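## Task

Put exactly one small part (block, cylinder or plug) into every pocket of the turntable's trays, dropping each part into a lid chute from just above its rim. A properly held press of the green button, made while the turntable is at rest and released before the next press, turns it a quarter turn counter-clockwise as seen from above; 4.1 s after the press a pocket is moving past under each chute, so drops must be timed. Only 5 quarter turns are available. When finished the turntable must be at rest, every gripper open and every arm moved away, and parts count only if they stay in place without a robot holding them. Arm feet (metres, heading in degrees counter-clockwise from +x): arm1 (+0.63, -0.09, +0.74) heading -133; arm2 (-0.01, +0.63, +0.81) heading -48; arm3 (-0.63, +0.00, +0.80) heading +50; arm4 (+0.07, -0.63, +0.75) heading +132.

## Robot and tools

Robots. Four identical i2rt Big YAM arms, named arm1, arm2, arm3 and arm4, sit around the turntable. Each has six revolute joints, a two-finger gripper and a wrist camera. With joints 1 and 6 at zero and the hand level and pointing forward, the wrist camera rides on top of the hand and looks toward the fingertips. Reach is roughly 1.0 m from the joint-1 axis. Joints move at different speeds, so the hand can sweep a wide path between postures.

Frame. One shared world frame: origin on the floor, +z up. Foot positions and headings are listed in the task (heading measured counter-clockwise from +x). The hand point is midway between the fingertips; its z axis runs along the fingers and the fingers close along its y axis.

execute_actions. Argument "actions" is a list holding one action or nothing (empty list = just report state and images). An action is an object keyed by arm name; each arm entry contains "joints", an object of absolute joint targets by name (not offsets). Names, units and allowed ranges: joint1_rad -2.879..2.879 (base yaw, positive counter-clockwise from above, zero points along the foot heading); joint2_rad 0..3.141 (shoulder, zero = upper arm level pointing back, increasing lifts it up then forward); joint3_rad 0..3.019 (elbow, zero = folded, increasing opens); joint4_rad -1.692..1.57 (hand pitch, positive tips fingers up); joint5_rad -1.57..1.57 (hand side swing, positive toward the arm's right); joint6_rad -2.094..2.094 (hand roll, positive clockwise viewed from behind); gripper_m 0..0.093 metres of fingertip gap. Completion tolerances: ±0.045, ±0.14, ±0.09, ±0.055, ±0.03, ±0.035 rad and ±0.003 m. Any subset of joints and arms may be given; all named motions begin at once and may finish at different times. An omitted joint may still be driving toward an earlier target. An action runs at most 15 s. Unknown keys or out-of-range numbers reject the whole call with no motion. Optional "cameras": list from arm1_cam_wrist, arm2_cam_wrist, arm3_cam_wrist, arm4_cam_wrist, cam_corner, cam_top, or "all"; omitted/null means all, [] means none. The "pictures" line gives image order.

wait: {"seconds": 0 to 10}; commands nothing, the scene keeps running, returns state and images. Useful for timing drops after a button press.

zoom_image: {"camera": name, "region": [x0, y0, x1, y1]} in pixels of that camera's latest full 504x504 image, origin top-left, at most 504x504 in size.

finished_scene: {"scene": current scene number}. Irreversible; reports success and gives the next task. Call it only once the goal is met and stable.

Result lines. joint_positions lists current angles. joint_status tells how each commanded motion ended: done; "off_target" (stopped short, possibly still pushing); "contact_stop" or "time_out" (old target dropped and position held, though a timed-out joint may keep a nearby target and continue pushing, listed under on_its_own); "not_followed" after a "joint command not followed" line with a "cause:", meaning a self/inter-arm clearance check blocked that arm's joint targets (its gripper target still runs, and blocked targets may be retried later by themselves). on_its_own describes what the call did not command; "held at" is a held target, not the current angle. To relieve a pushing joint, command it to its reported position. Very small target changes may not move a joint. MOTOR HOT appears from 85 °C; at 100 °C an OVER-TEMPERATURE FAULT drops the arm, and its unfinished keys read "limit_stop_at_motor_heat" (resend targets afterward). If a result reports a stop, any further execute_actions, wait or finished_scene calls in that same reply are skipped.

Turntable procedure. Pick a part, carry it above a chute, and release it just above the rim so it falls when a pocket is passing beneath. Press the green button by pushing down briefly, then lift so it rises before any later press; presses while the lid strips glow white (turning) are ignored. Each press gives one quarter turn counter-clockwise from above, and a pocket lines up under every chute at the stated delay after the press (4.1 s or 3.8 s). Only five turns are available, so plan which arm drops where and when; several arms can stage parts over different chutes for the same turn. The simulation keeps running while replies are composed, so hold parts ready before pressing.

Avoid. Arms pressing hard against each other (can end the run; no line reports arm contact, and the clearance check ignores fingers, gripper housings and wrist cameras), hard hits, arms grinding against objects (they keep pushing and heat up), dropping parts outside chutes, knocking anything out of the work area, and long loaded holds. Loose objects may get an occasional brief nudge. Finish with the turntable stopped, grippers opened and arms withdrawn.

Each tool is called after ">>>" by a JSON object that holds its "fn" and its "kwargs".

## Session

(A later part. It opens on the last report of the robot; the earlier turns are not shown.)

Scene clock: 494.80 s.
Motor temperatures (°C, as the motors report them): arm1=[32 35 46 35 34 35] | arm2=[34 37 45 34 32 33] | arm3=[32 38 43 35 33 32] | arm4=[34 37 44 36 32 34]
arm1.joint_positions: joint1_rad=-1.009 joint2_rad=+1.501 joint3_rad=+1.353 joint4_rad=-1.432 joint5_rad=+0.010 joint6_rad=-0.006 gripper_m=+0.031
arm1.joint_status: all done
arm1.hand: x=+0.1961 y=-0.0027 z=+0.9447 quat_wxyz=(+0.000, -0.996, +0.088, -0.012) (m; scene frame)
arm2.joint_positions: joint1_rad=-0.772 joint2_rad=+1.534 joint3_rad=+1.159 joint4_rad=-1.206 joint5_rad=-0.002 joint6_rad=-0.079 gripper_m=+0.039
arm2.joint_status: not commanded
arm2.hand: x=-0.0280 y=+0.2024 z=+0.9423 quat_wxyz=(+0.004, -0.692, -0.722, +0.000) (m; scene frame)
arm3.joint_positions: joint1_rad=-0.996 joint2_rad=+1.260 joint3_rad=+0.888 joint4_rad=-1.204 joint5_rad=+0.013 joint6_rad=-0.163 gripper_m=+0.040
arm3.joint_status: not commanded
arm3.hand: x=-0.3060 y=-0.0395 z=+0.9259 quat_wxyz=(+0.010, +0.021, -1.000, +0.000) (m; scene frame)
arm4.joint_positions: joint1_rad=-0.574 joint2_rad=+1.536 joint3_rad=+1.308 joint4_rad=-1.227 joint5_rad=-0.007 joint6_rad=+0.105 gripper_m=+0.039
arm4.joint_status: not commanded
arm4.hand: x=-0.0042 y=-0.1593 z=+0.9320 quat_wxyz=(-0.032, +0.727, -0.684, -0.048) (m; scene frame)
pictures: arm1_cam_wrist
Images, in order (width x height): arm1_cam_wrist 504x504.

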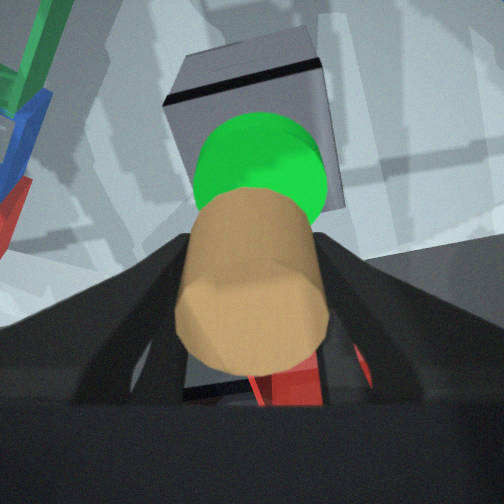

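>>> {"fn": "execute_actions", "kwargs": {"actions": [{"arm1":{"joints":{"joint3_rad":1.23,"joint4_rad":-1.285}}}], "cameras": ["arm1_cam_wrist","cam_top"]}}

>>> {"fn": "wait", "kwargs": {"seconds": 0.5}}

>>> {"fn": "execute_actions", "kwargs": {"actions": [{"arm1":{"joints":{"joint1_rad":-1.115,"joint2_rad":1.175,"joint3_rad":1.019,"joint4_rad":-1.42}}}], "cameras": ["arm1_cam_wrist","cam_top"]}}

>>> {"fn": "wait", "kwargs": {"seconds": 1.2}}

>>> {"fn": "wait", "kwargs": {"seconds": 0.5}}

>>> {"fn": "wait", "kwargs": {"seconds": 0.4}}

>>> {"fn": "wait", "kwargs": {"seconds": 0.4}}

>>> {"fn": "wait", "kwargs": {"seconds": 0.4}}

>>> {"fn": "wait", "kwargs": {"seconds": 0.6}}

>>> {"fn": "wait", "kwargs": {"seconds": 1.5}}

>>> {"fn": "wait", "kwargs": {"seconds": 1.5}}

Scene clock: 531.93 s.
Motor temperatures (°C, as the motors report them): arm1=[32 36 50 35 34 35] | arm2=[34 37 45 34 32 33] | arm3=[32 38 43 35 33 32] | arm4=[34 37 44 36 32 34]
arm1.joint_positions: joint1_rad=-1.009 joint2_rad=+1.484 joint3_rad=+1.261 joint4_rad=-1.297 joint5_rad=+0.013 joint6_rad=-0.006 gripper_m=+0.031
arm1.joint_status: all done
arm1.hand: x=+0.1937 y=-0.0020 z=+0.9175 quat_wxyz=(+0.004, -0.996, +0.088, +0.017) (m; scene frame)
arm2.joint_positions: joint1_rad=-0.772 joint2_rad=+1.534 joint3_rad=+1.159 joint4_rad=-1.206 joint5_rad=-0.002 joint6_rad=-0.079 gripper_m=+0.039
arm2.joint_status: not commanded
arm2.hand: x=-0.0280 y=+0.2024 z=+0.9423 quat_wxyz=(+0.004, -0.692, -0.722, +0.000) (m; scene frame)
arm3.joint_positions: joint1_rad=-0.996 joint2_rad=+1.260 joint3_rad=+0.888 joint4_rad=-1.204 joint5_rad=+0.013 joint6_rad=-0.163 gripper_m=+0.040
arm3.joint_status: not commanded
arm3.hand: x=-0.3060 y=-0.0395 z=+0.9259 quat_wxyz=(+0.010, +0.021, -1.000, +0.000) (m; scene frame)
arm4.joint_positions: joint1_rad=-0.574 joint2_rad=+1.536 joint3_rad=+1.308 joint4_rad=-1.227 joint5_rad=-0.007 joint6_rad=+0.105 gripper_m=+0.039
arm4.joint_status: not commanded
arm4.hand: x=-0.0042 y=-0.1593 z=+0.9320 quat_wxyz=(-0.032, +0.727, -0.684, -0.048) (m; scene frame)
pictures: arm1_cam_wrist, cam_top
Images, in order (width x height): arm1_cam_wrist 504x504, cam_top 504x504.

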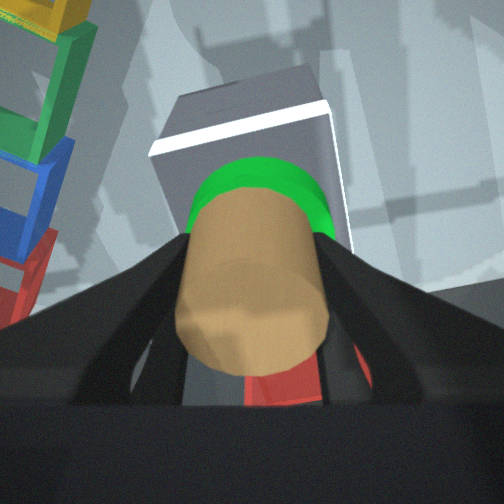

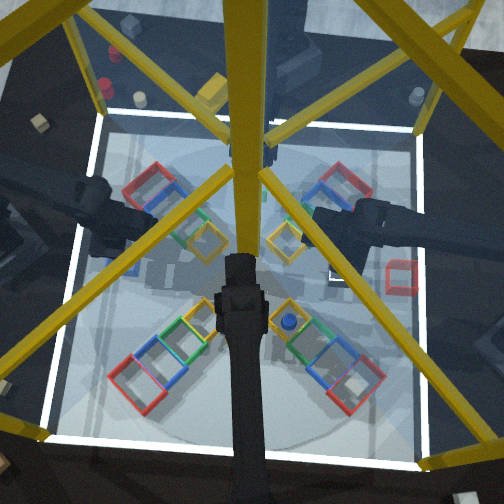

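Scene clock: 532.43 s.
Motor temperatures (°C, as the motors report them): arm1=[32 36 49 35 34 35] | arm2=[34 37 45 34 32 33] | arm3=[32 38 43 35 33 32] | arm4=[34 37 44 36 32 34]
arm1.joint_positions: joint1_rad=-1.009 joint2_rad=+1.484 joint3_rad=+1.261 joint4_rad=-1.297 joint5_rad=+0.013 joint6_rad=-0.006 gripper_m=+0.031
arm1.joint_status: all done
arm1.hand: x=+0.1937 y=-0.0020 z=+0.9175 quat_wxyz=(+0.004, -0.996, +0.088, +0.017) (m; scene frame)
arm2.joint_positions: joint1_rad=-0.772 joint2_rad=+1.534 joint3_rad=+1.159 joint4_rad=-1.206 joint5_rad=-0.002 joint6_rad=-0.079 gripper_m=+0.039
arm2.joint_status: not commanded
arm2.hand: x=-0.0280 y=+0.2024 z=+0.9423 quat_wxyz=(+0.004, -0.692, -0.722, +0.000) (m; scene frame)
arm3.joint_positions: joint1_rad=-0.996 joint2_rad=+1.260 joint3_rad=+0.888 joint4_rad=-1.204 joint5_rad=+0.013 joint6_rad=-0.163 gripper_m=+0.040
arm3.joint_status: not commanded
arm3.hand: x=-0.3060 y=-0.0395 z=+0.9259 quat_wxyz=(+0.010, +0.021, -1.000, +0.000) (m; scene frame)
arm4.joint_positions: joint1_rad=-0.574 joint2_rad=+1.536 joint3_rad=+1.308 joint4_rad=-1.227 joint5_rad=-0.007 joint6_rad=+0.105 gripper_m=+0.039
arm4.joint_status: not commanded
arm4.hand: x=-0.0042 y=-0.1593 z=+0.9320 quat_wxyz=(-0.032, +0.727, -0.684, -0.048) (m; scene frame)
wait: 0.50 s; at rest by 0.27 s
pictures: arm1_cam_wrist, arm2_cam_wrist, arm3_cam_wrist, arm4_cam_wrist, cam_corner, cam_top
Images, in order (width x height): arm1_cam_wrist 504x504, arm2_cam_wrist 504x504, arm3_cam_wrist 504x504, arm4_cam_wrist 504x504, cam_corner 504x504, cam_top 504x504.

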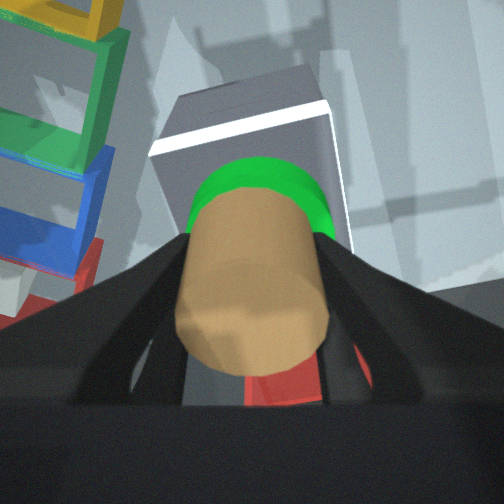

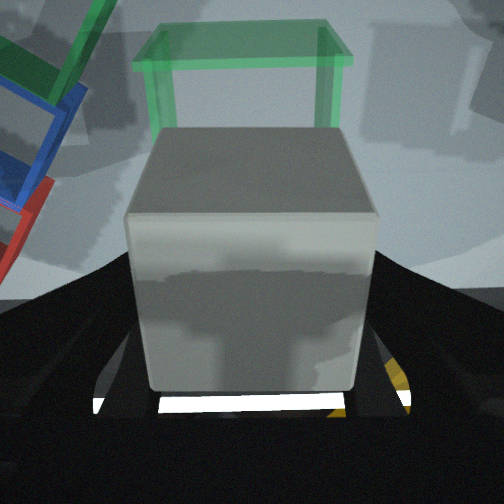

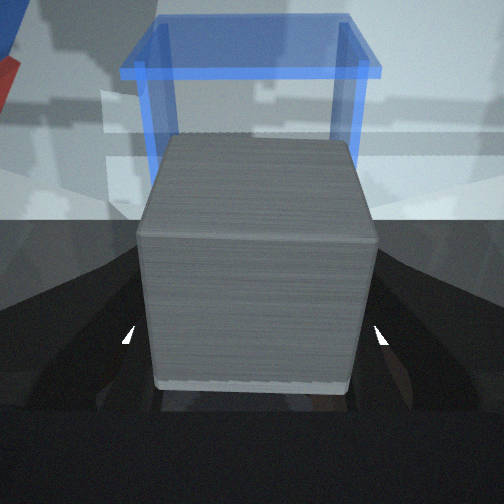

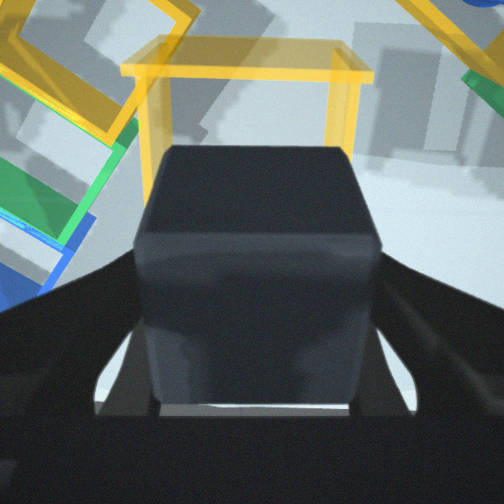

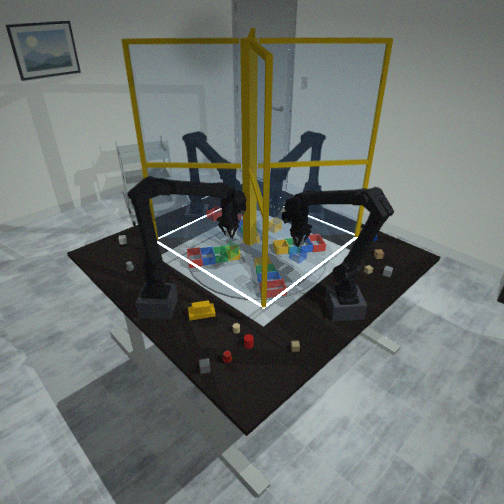

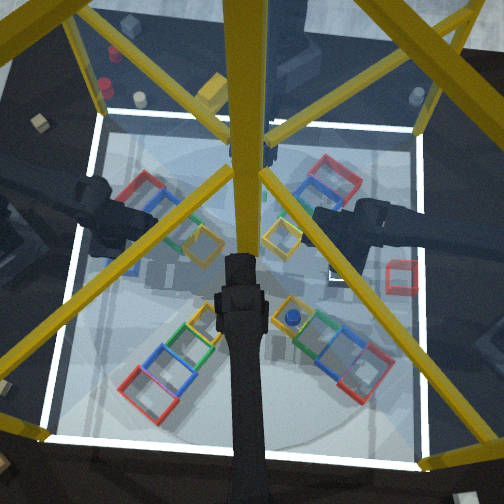

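Scene clock: 533.63 s.
Motor temperatures (°C, as the motors report them): arm1=[32 36 49 35 34 35] | arm2=[34 37 45 34 32 33] | arm3=[32 38 43 35 33 32] | arm4=[34 37 44 36 32 34]
arm1.joint_positions: joint1_rad=-1.124 joint2_rad=+1.163 joint3_rad=+1.021 joint4_rad=-1.409 joint5_rad=+0.010 joint6_rad=-0.006 gripper_m=+0.031
arm1.joint_status: all done
arm1.hand: x=+0.3249 y=+0.0106 z=+0.9408 quat_wxyz=(+0.002, -0.989, +0.145, +0.002) (m; scene frame)
arm2.joint_positions: joint1_rad=-0.772 joint2_rad=+1.534 joint3_rad=+1.159 joint4_rad=-1.206 joint5_rad=-0.002 joint6_rad=-0.079 gripper_m=+0.039
arm2.joint_status: not commanded
arm2.hand: x=-0.0280 y=+0.2024 z=+0.9423 quat_wxyz=(+0.004, -0.692, -0.722, +0.000) (m; scene frame)
arm3.joint_positions: joint1_rad=-0.996 joint2_rad=+1.260 joint3_rad=+0.888 joint4_rad=-1.204 joint5_rad=+0.013 joint6_rad=-0.163 gripper_m=+0.040
arm3.joint_status: not commanded
arm3.hand: x=-0.3060 y=-0.0395 z=+0.9259 quat_wxyz=(+0.010, +0.021, -1.000, +0.000) (m; scene frame)
arm4.joint_positions: joint1_rad=-0.574 joint2_rad=+1.536 joint3_rad=+1.308 joint4_rad=-1.227 joint5_rad=-0.007 joint6_rad=+0.105 gripper_m=+0.039
arm4.joint_status: not commanded
arm4.hand: x=-0.0042 y=-0.1593 z=+0.9320 quat_wxyz=(-0.032, +0.727, -0.684, -0.048) (m; scene frame)
pictures: arm1_cam_wrist, cam_top
Images, in order (width x height): arm1_cam_wrist 504x504, cam_top 504x504.

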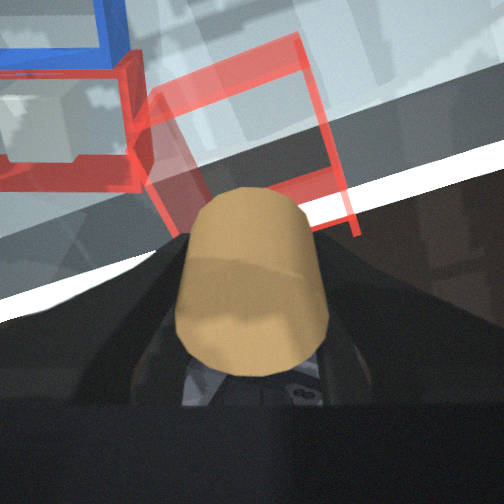

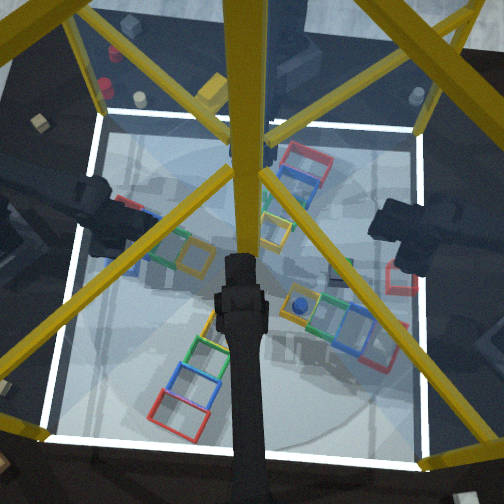

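Scene clock: 534.83 s.
Motor temperatures (°C, as the motors report them): arm1=[32 36 49 35 34 35] | arm2=[34 37 45 34 32 33] | arm3=[32 38 43 35 33 32] | arm4=[34 38 44 36 32 34]
arm1.joint_positions: joint1_rad=-1.124 joint2_rad=+1.163 joint3_rad=+1.021 joint4_rad=-1.409 joint5_rad=+0.010 joint6_rad=-0.006 gripper_m=+0.031
arm1.joint_status: all done
arm1.hand: x=+0.3249 y=+0.0106 z=+0.9408 quat_wxyz=(+0.002, -0.989, +0.145, +0.002) (m; scene frame)
arm2.joint_positions: joint1_rad=-0.772 joint2_rad=+1.534 joint3_rad=+1.159 joint4_rad=-1.206 joint5_rad=-0.002 joint6_rad=-0.079 gripper_m=+0.039
arm2.joint_status: not commanded
arm2.hand: x=-0.0280 y=+0.2024 z=+0.9423 quat_wxyz=(+0.004, -0.692, -0.722, +0.000) (m; scene frame)
arm3.joint_positions: joint1_rad=-0.996 joint2_rad=+1.260 joint3_rad=+0.888 joint4_rad=-1.204 joint5_rad=+0.013 joint6_rad=-0.163 gripper_m=+0.040
arm3.joint_status: not commanded
arm3.hand: x=-0.3060 y=-0.0395 z=+0.9259 quat_wxyz=(+0.010, +0.021, -1.000, +0.000) (m; scene frame)
arm4.joint_positions: joint1_rad=-0.574 joint2_rad=+1.536 joint3_rad=+1.308 joint4_rad=-1.227 joint5_rad=-0.007 joint6_rad=+0.105 gripper_m=+0.039
arm4.joint_status: not commanded
arm4.hand: x=-0.0042 y=-0.1593 z=+0.9320 quat_wxyz=(-0.032, +0.727, -0.684, -0.048) (m; scene frame)
wait: 1.20 s; at rest by 0.27 s
pictures: arm1_cam_wrist, arm2_cam_wrist, arm3_cam_wrist, arm4_cam_wrist, cam_corner, cam_top
Images, in order (width x height): arm1_cam_wrist 504x504, arm2_cam_wrist 504x504, arm3_cam_wrist 504x504, arm4_cam_wrist 504x504, cam_corner 504x504, cam_top 504x504.

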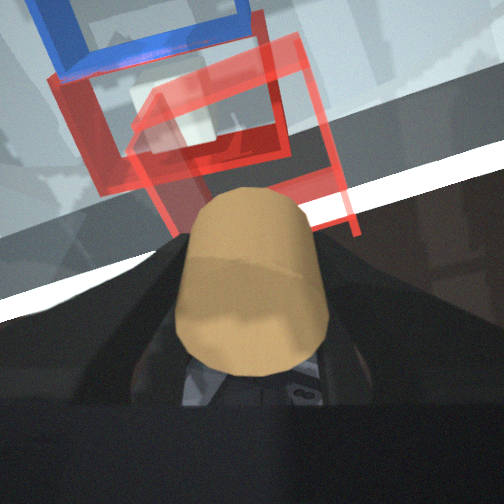

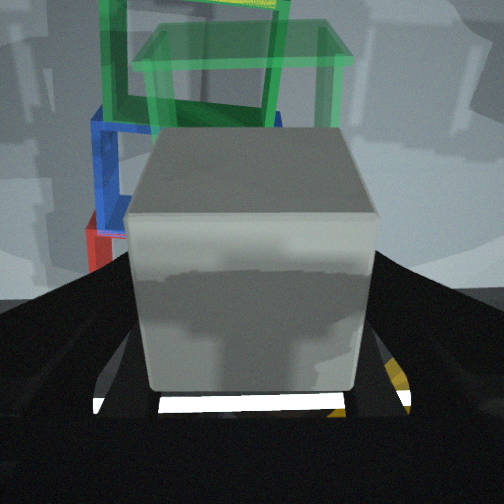

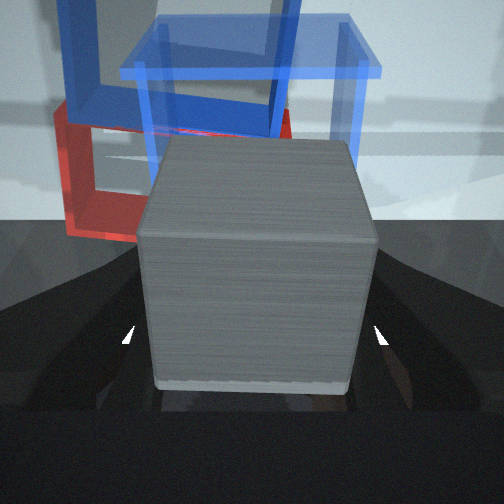

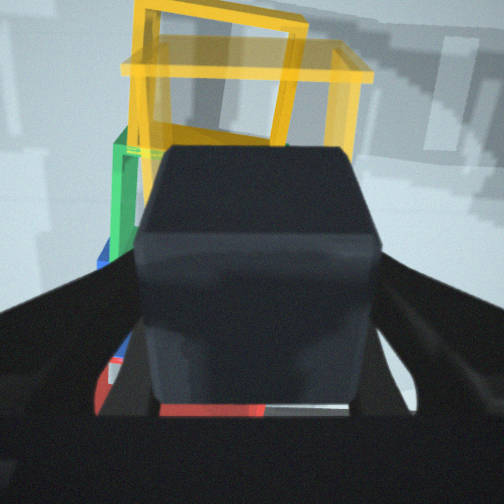

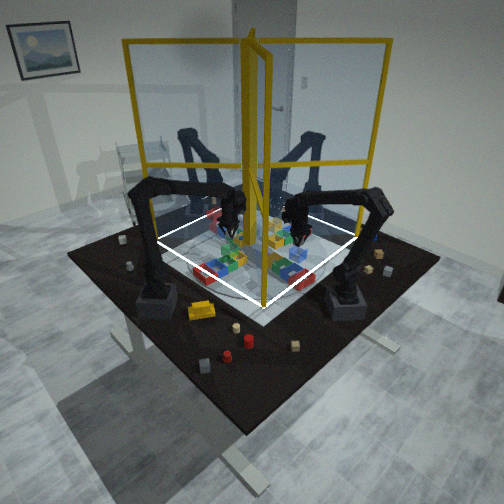

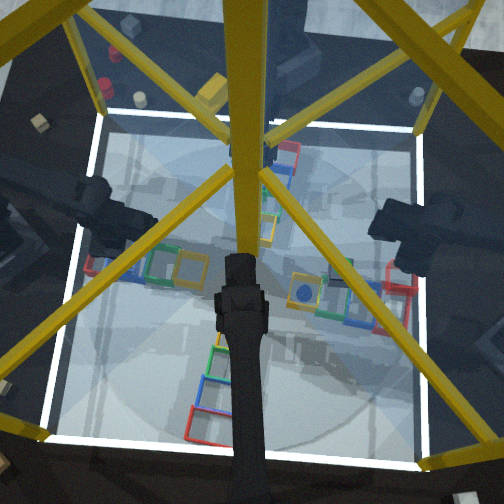

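Scene clock: 535.33 s.
Motor temperatures (°C, as the motors report them): arm1=[32 36 49 35 34 35] | arm2=[34 37 45 34 32 33] | arm3=[32 38 43 35 33 32] | arm4=[34 38 44 36 32 34]
arm1.joint_positions: joint1_rad=-1.124 joint2_rad=+1.163 joint3_rad=+1.021 joint4_rad=-1.409 joint5_rad=+0.010 joint6_rad=-0.006 gripper_m=+0.031
arm1.joint_status: all done
arm1.hand: x=+0.3249 y=+0.0106 z=+0.9408 quat_wxyz=(+0.002, -0.989, +0.145, +0.002) (m; scene frame)
arm2.joint_positions: joint1_rad=-0.772 joint2_rad=+1.534 joint3_rad=+1.159 joint4_rad=-1.206 joint5_rad=-0.002 joint6_rad=-0.079 gripper_m=+0.039
arm2.joint_status: not commanded
arm2.hand: x=-0.0280 y=+0.2024 z=+0.9423 quat_wxyz=(+0.004, -0.692, -0.722, +0.000) (m; scene frame)
arm3.joint_positions: joint1_rad=-0.996 joint2_rad=+1.260 joint3_rad=+0.888 joint4_rad=-1.204 joint5_rad=+0.013 joint6_rad=-0.163 gripper_m=+0.040
arm3.joint_status: not commanded
arm3.hand: x=-0.3060 y=-0.0395 z=+0.9259 quat_wxyz=(+0.010, +0.021, -1.000, +0.000) (m; scene frame)
arm4.joint_positions: joint1_rad=-0.574 joint2_rad=+1.536 joint3_rad=+1.308 joint4_rad=-1.227 joint5_rad=-0.007 joint6_rad=+0.105 gripper_m=+0.039
arm4.joint_status: not commanded
arm4.hand: x=-0.0042 y=-0.1593 z=+0.9320 quat_wxyz=(-0.032, +0.727, -0.684, -0.048) (m; scene frame)
wait: 0.50 s; at rest by 0.27 s
pictures: arm1_cam_wrist, arm2_cam_wrist, arm3_cam_wrist, arm4_cam_wrist, cam_corner, cam_top
Images, in order (width x height): arm1_cam_wrist 504x504, arm2_cam_wrist 504x504, arm3_cam_wrist 504x504, arm4_cam_wrist 504x504, cam_corner 504x504, cam_top 504x504.

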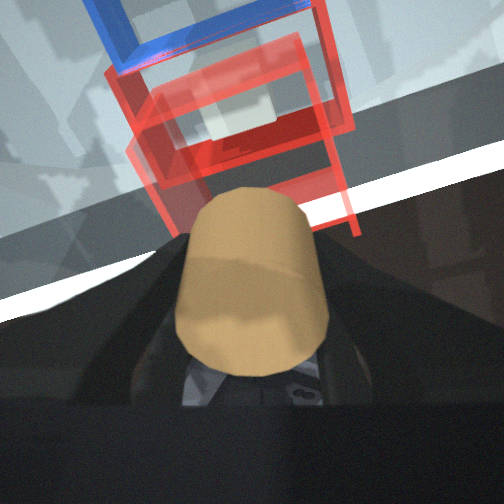

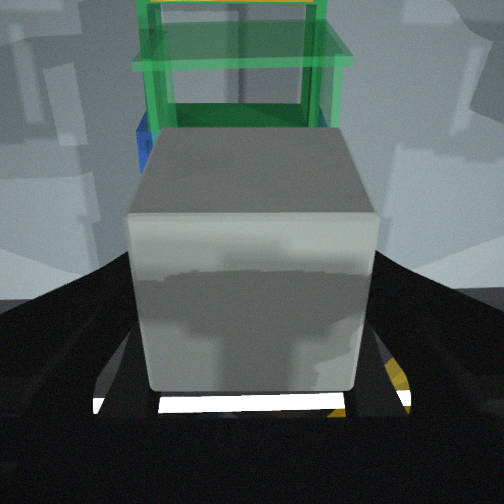

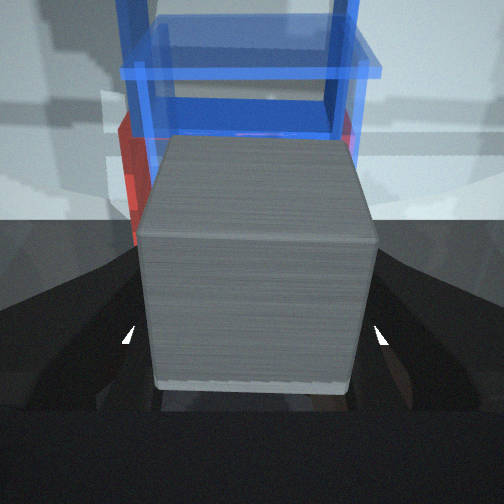

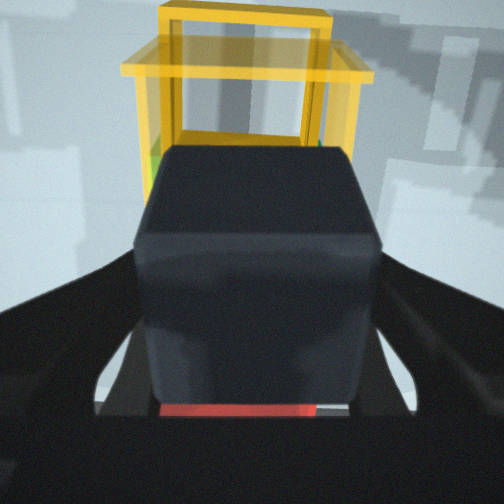

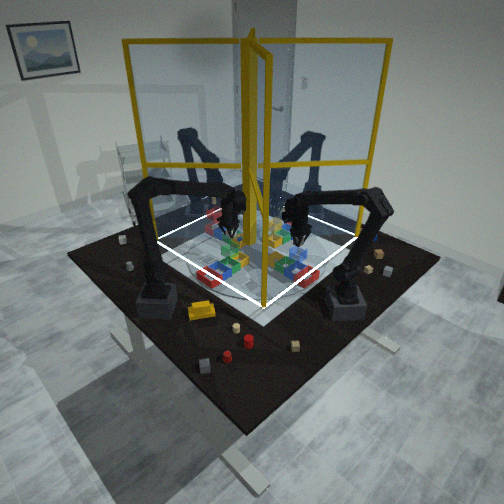

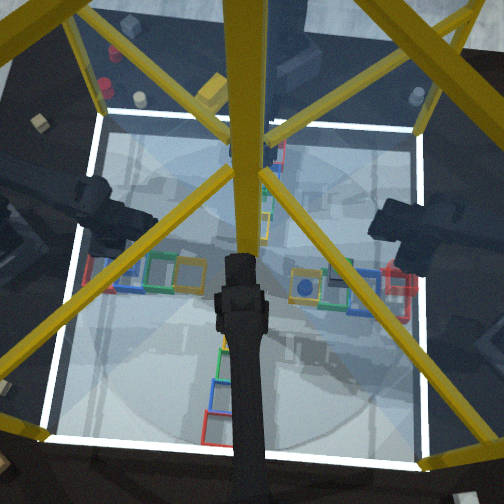

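Scene clock: 535.73 s.
Motor temperatures (°C, as the motors report them): arm1=[32 36 49 35 34 35] | arm2=[34 37 45 34 32 33] | arm3=[32 38 43 35 33 32] | arm4=[34 38 44 36 32 34]
arm1.joint_positions: joint1_rad=-1.124 joint2_rad=+1.163 joint3_rad=+1.021 joint4_rad=-1.409 joint5_rad=+0.010 joint6_rad=-0.006 gripper_m=+0.031
arm1.joint_status: all done
arm1.hand: x=+0.3249 y=+0.0106 z=+0.9408 quat_wxyz=(+0.002, -0.989, +0.145, +0.002) (m; scene frame)
arm2.joint_positions: joint1_rad=-0.772 joint2_rad=+1.534 joint3_rad=+1.159 joint4_rad=-1.206 joint5_rad=-0.002 joint6_rad=-0.079 gripper_m=+0.039
arm2.joint_status: not commanded
arm2.hand: x=-0.0280 y=+0.2024 z=+0.9423 quat_wxyz=(+0.004, -0.692, -0.722, +0.000) (m; scene frame)
arm3.joint_positions: joint1_rad=-0.996 joint2_rad=+1.260 joint3_rad=+0.888 joint4_rad=-1.204 joint5_rad=+0.013 joint6_rad=-0.163 gripper_m=+0.040
arm3.joint_status: not commanded
arm3.hand: x=-0.3060 y=-0.0395 z=+0.9259 quat_wxyz=(+0.010, +0.021, -1.000, +0.000) (m; scene frame)
arm4.joint_positions: joint1_rad=-0.574 joint2_rad=+1.536 joint3_rad=+1.308 joint4_rad=-1.227 joint5_rad=-0.007 joint6_rad=+0.105 gripper_m=+0.039
arm4.joint_status: not commanded
arm4.hand: x=-0.0042 y=-0.1593 z=+0.9320 quat_wxyz=(-0.032, +0.727, -0.684, -0.048) (m; scene frame)
wait: 0.40 s; at rest by 0.27 s
pictures: arm1_cam_wrist, arm2_cam_wrist, arm3_cam_wrist, arm4_cam_wrist, cam_corner, cam_top
Images, in order (width x height): arm1_cam_wrist 504x504, arm2_cam_wrist 504x504, arm3_cam_wrist 504x504, arm4_cam_wrist 504x504, cam_corner 504x504, cam_top 504x504.

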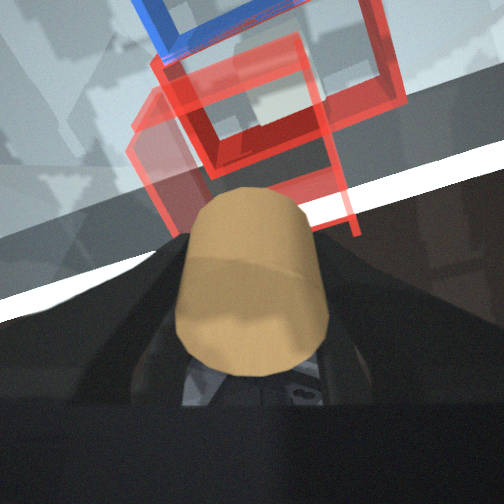

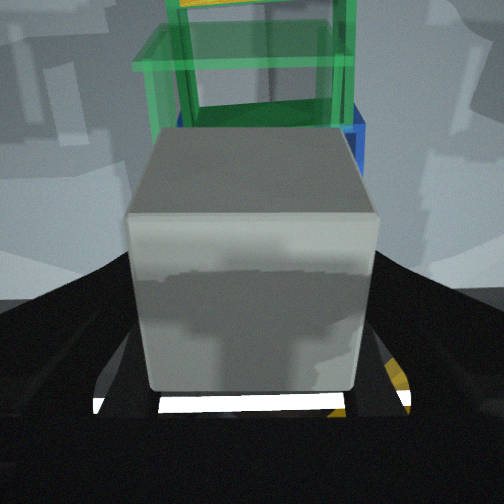

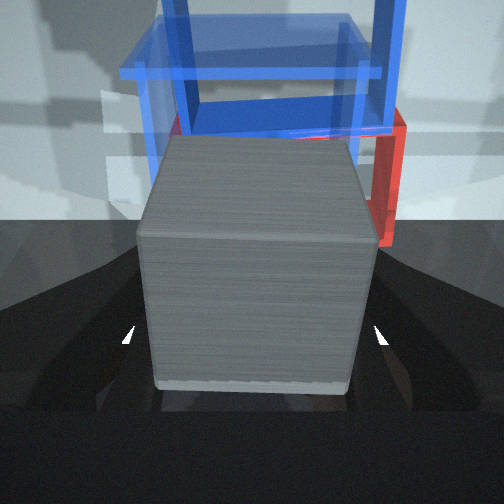

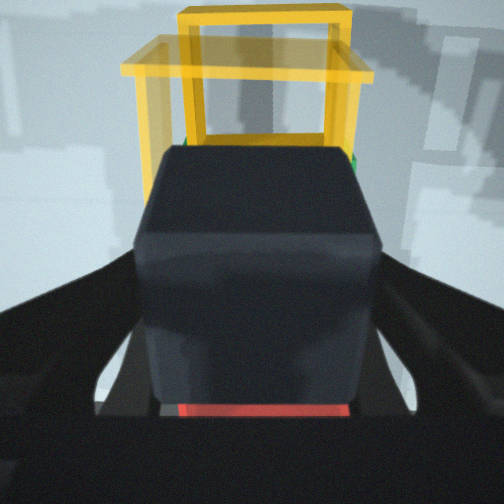

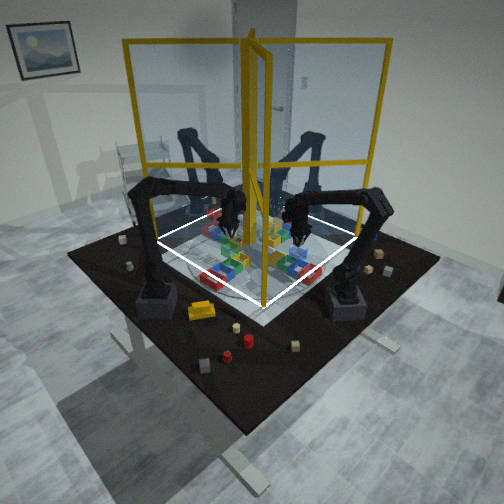

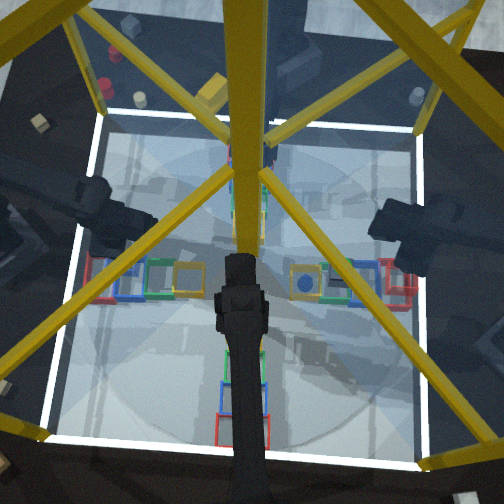

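Scene clock: 536.13 s.
Motor temperatures (°C, as the motors report them): arm1=[32 36 49 35 34 35] | arm2=[34 37 45 34 32 33] | arm3=[32 38 43 35 33 32] | arm4=[34 38 44 36 32 34]
arm1.joint_positions: joint1_rad=-1.124 joint2_rad=+1.163 joint3_rad=+1.021 joint4_rad=-1.409 joint5_rad=+0.010 joint6_rad=-0.006 gripper_m=+0.031
arm1.joint_status: all done
arm1.hand: x=+0.3249 y=+0.0106 z=+0.9408 quat_wxyz=(+0.002, -0.989, +0.145, +0.002) (m; scene frame)
arm2.joint_positions: joint1_rad=-0.772 joint2_rad=+1.534 joint3_rad=+1.159 joint4_rad=-1.206 joint5_rad=-0.002 joint6_rad=-0.079 gripper_m=+0.039
arm2.joint_status: not commanded
arm2.hand: x=-0.0280 y=+0.2024 z=+0.9423 quat_wxyz=(+0.004, -0.692, -0.722, +0.000) (m; scene frame)
arm3.joint_positions: joint1_rad=-0.996 joint2_rad=+1.260 joint3_rad=+0.888 joint4_rad=-1.204 joint5_rad=+0.013 joint6_rad=-0.163 gripper_m=+0.040
arm3.joint_status: not commanded
arm3.hand: x=-0.3060 y=-0.0395 z=+0.9259 quat_wxyz=(+0.010, +0.021, -1.000, +0.000) (m; scene frame)
arm4.joint_positions: joint1_rad=-0.574 joint2_rad=+1.536 joint3_rad=+1.308 joint4_rad=-1.227 joint5_rad=-0.007 joint6_rad=+0.105 gripper_m=+0.039
arm4.joint_status: not commanded
arm4.hand: x=-0.0042 y=-0.1593 z=+0.9320 quat_wxyz=(-0.032, +0.727, -0.684, -0.048) (m; scene frame)
wait: 0.40 s; at rest by 0.27 s
pictures: arm1_cam_wrist, arm2_cam_wrist, arm3_cam_wrist, arm4_cam_wrist, cam_corner, cam_top
Images, in order (width x height): arm1_cam_wrist 504x504, arm2_cam_wrist 504x504, arm3_cam_wrist 504x504, arm4_cam_wrist 504x504, cam_corner 504x504, cam_top 504x504.

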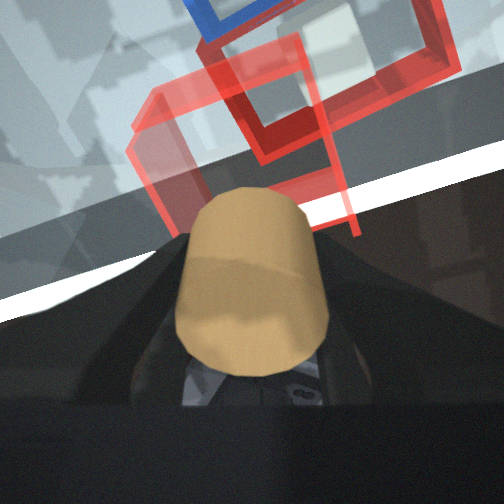

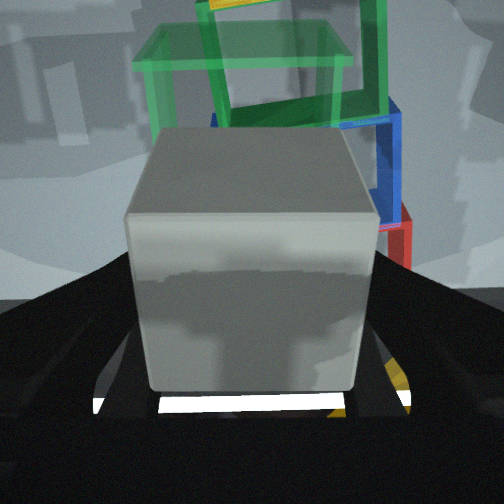

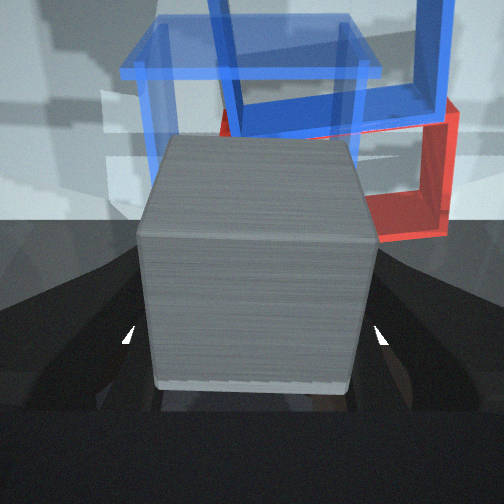

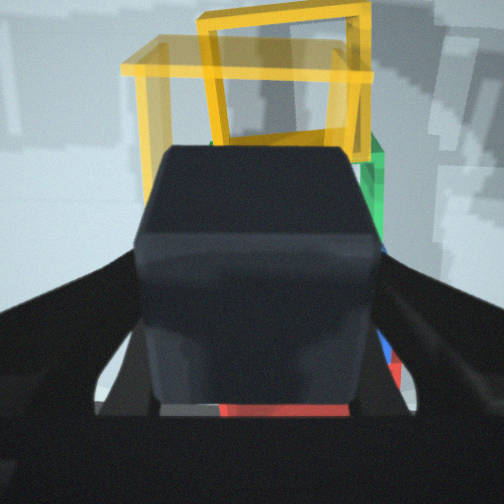

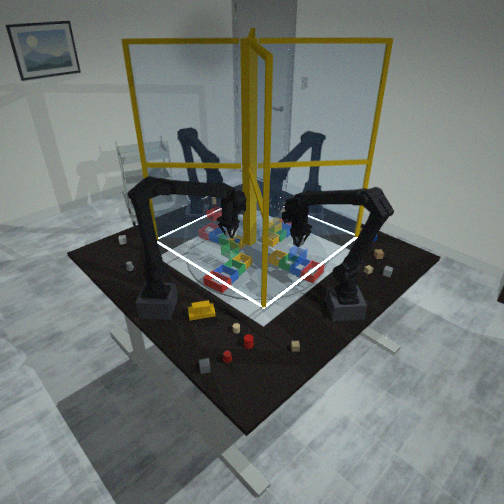

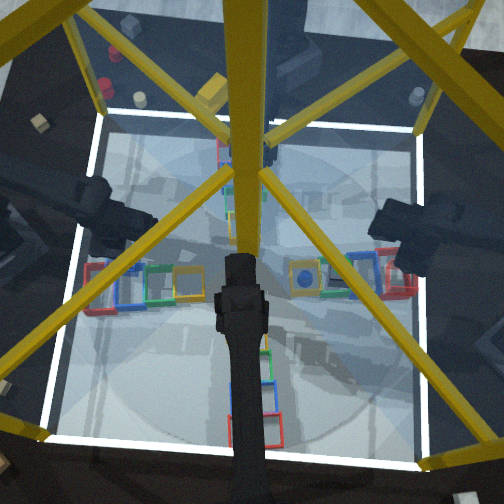

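Scene clock: 536.53 s.
Motor temperatures (°C, as the motors report them): arm1=[32 36 48 35 34 35] | arm2=[34 37 45 34 32 33] | arm3=[32 38 43 35 33 32] | arm4=[34 38 44 36 32 34]
arm1.joint_positions: joint1_rad=-1.124 joint2_rad=+1.163 joint3_rad=+1.021 joint4_rad=-1.409 joint5_rad=+0.010 joint6_rad=-0.006 gripper_m=+0.031
arm1.joint_status: all done
arm1.hand: x=+0.3249 y=+0.0106 z=+0.9408 quat_wxyz=(+0.002, -0.989, +0.145, +0.002) (m; scene frame)
arm2.joint_positions: joint1_rad=-0.772 joint2_rad=+1.534 joint3_rad=+1.159 joint4_rad=-1.206 joint5_rad=-0.002 joint6_rad=-0.079 gripper_m=+0.039
arm2.joint_status: not commanded
arm2.hand: x=-0.0280 y=+0.2024 z=+0.9423 quat_wxyz=(+0.004, -0.692, -0.722, +0.000) (m; scene frame)
arm3.joint_positions: joint1_rad=-0.996 joint2_rad=+1.260 joint3_rad=+0.888 joint4_rad=-1.204 joint5_rad=+0.013 joint6_rad=-0.163 gripper_m=+0.040
arm3.joint_status: not commanded
arm3.hand: x=-0.3060 y=-0.0395 z=+0.9259 quat_wxyz=(+0.010, +0.021, -1.000, +0.000) (m; scene frame)
arm4.joint_positions: joint1_rad=-0.574 joint2_rad=+1.536 joint3_rad=+1.308 joint4_rad=-1.227 joint5_rad=-0.007 joint6_rad=+0.105 gripper_m=+0.039
arm4.joint_status: not commanded
arm4.hand: x=-0.0042 y=-0.1593 z=+0.9320 quat_wxyz=(-0.032, +0.727, -0.684, -0.048) (m; scene frame)
wait: 0.40 s; at rest by 0.27 s
pictures: arm1_cam_wrist, arm2_cam_wrist, arm3_cam_wrist, arm4_cam_wrist, cam_corner, cam_top
Images, in order (width x height): arm1_cam_wrist 504x504, arm2_cam_wrist 504x504, arm3_cam_wrist 504x504, arm4_cam_wrist 504x504, cam_corner 504x504, cam_top 504x504.

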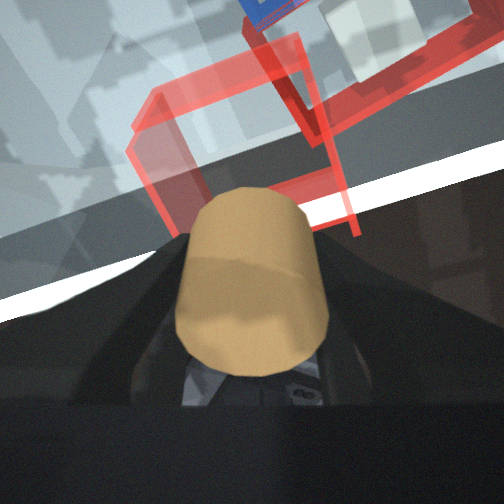

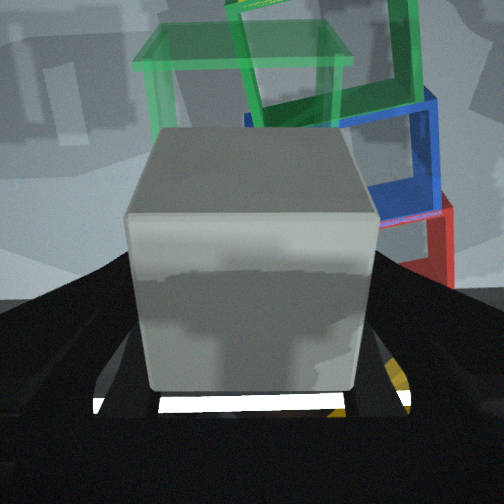

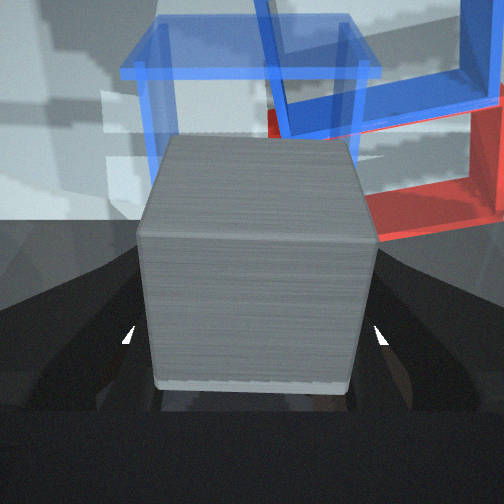

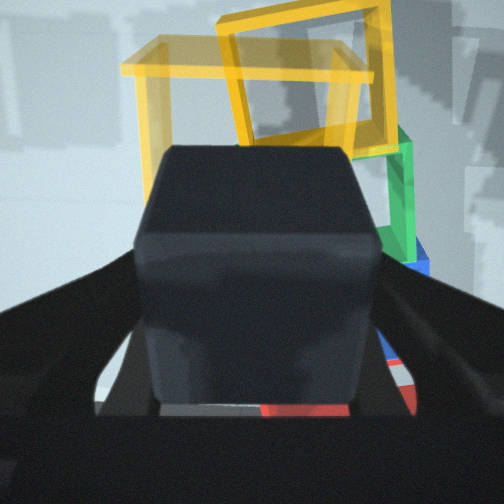

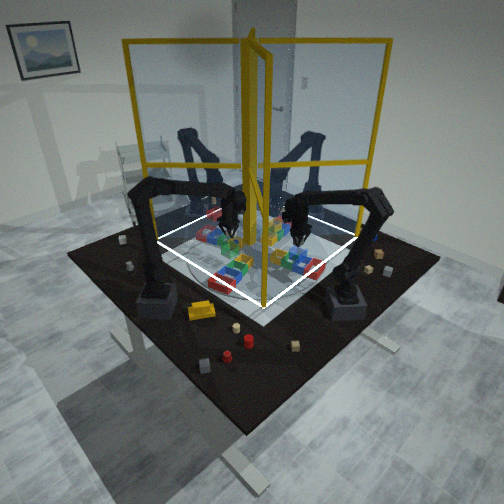

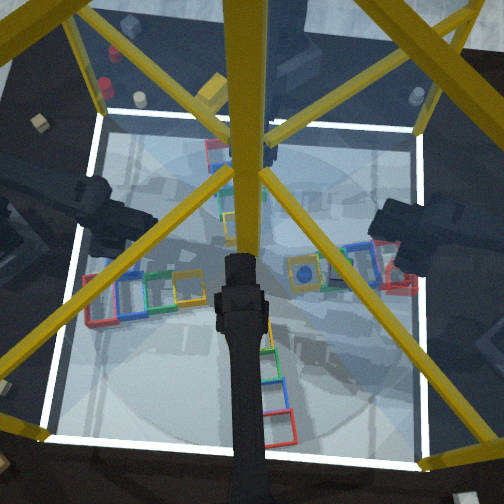

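Scene clock: 537.13 s.
Motor temperatures (°C, as the motors report them): arm1=[32 36 48 35 34 35] | arm2=[34 37 45 34 32 33] | arm3=[32 38 43 35 33 32] | arm4=[34 38 44 36 32 34]
arm1.joint_positions: joint1_rad=-1.124 joint2_rad=+1.163 joint3_rad=+1.021 joint4_rad=-1.409 joint5_rad=+0.010 joint6_rad=-0.006 gripper_m=+0.031
arm1.joint_status: all done
arm1.hand: x=+0.3249 y=+0.0106 z=+0.9408 quat_wxyz=(+0.002, -0.989, +0.145, +0.002) (m; scene frame)
arm2.joint_positions: joint1_rad=-0.772 joint2_rad=+1.534 joint3_rad=+1.159 joint4_rad=-1.206 joint5_rad=-0.002 joint6_rad=-0.079 gripper_m=+0.039
arm2.joint_status: not commanded
arm2.hand: x=-0.0280 y=+0.2024 z=+0.9423 quat_wxyz=(+0.004, -0.692, -0.722, +0.000) (m; scene frame)
arm3.joint_positions: joint1_rad=-0.996 joint2_rad=+1.260 joint3_rad=+0.888 joint4_rad=-1.204 joint5_rad=+0.013 joint6_rad=-0.163 gripper_m=+0.040
arm3.joint_status: not commanded
arm3.hand: x=-0.3060 y=-0.0395 z=+0.9259 quat_wxyz=(+0.010, +0.021, -1.000, +0.000) (m; scene frame)
arm4.joint_positions: joint1_rad=-0.574 joint2_rad=+1.536 joint3_rad=+1.308 joint4_rad=-1.227 joint5_rad=-0.007 joint6_rad=+0.105 gripper_m=+0.039
arm4.joint_status: not commanded
arm4.hand: x=-0.0042 y=-0.1593 z=+0.9320 quat_wxyz=(-0.032, +0.727, -0.684, -0.048) (m; scene frame)
wait: 0.60 s; at rest by 0.27 s
pictures: arm1_cam_wrist, arm2_cam_wrist, arm3_cam_wrist, arm4_cam_wrist, cam_corner, cam_top
Images, in order (width x height): arm1_cam_wrist 504x504, arm2_cam_wrist 504x504, arm3_cam_wrist 504x504, arm4_cam_wrist 504x504, cam_corner 504x504, cam_top 504x504.

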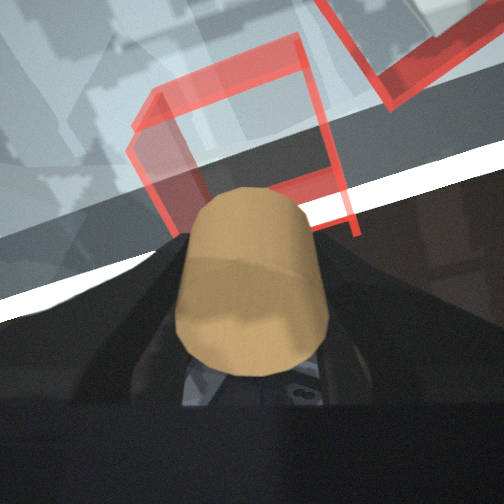

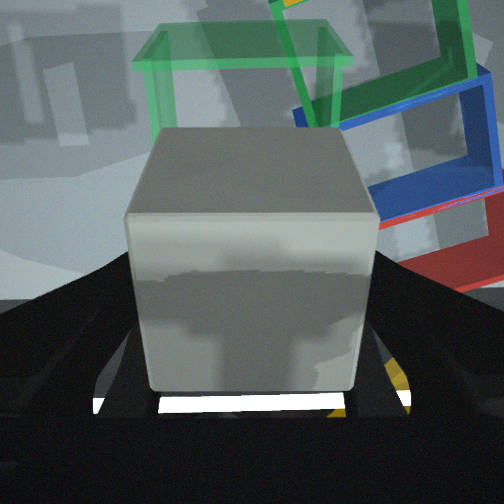

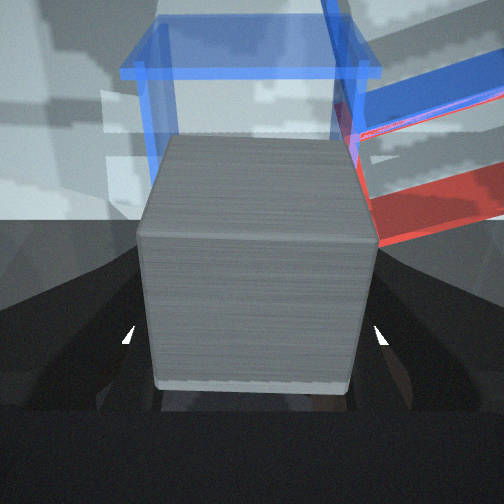

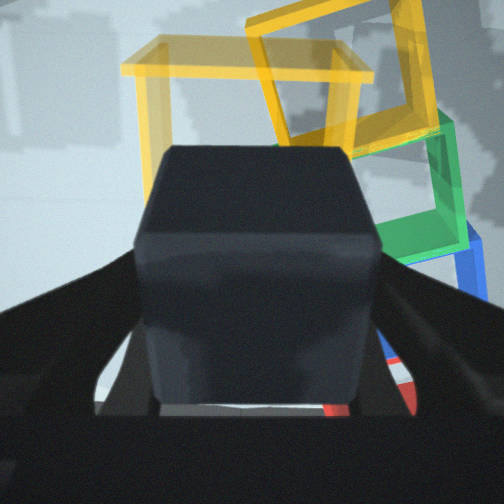

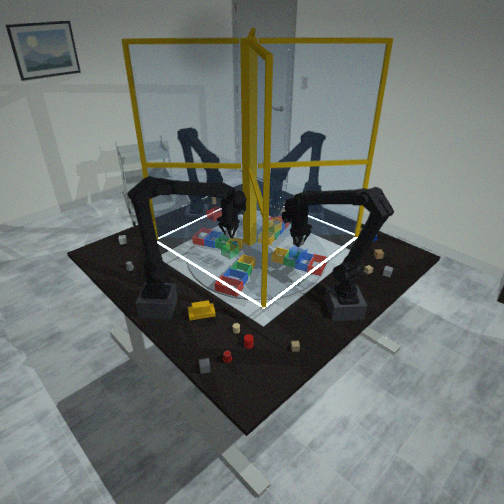

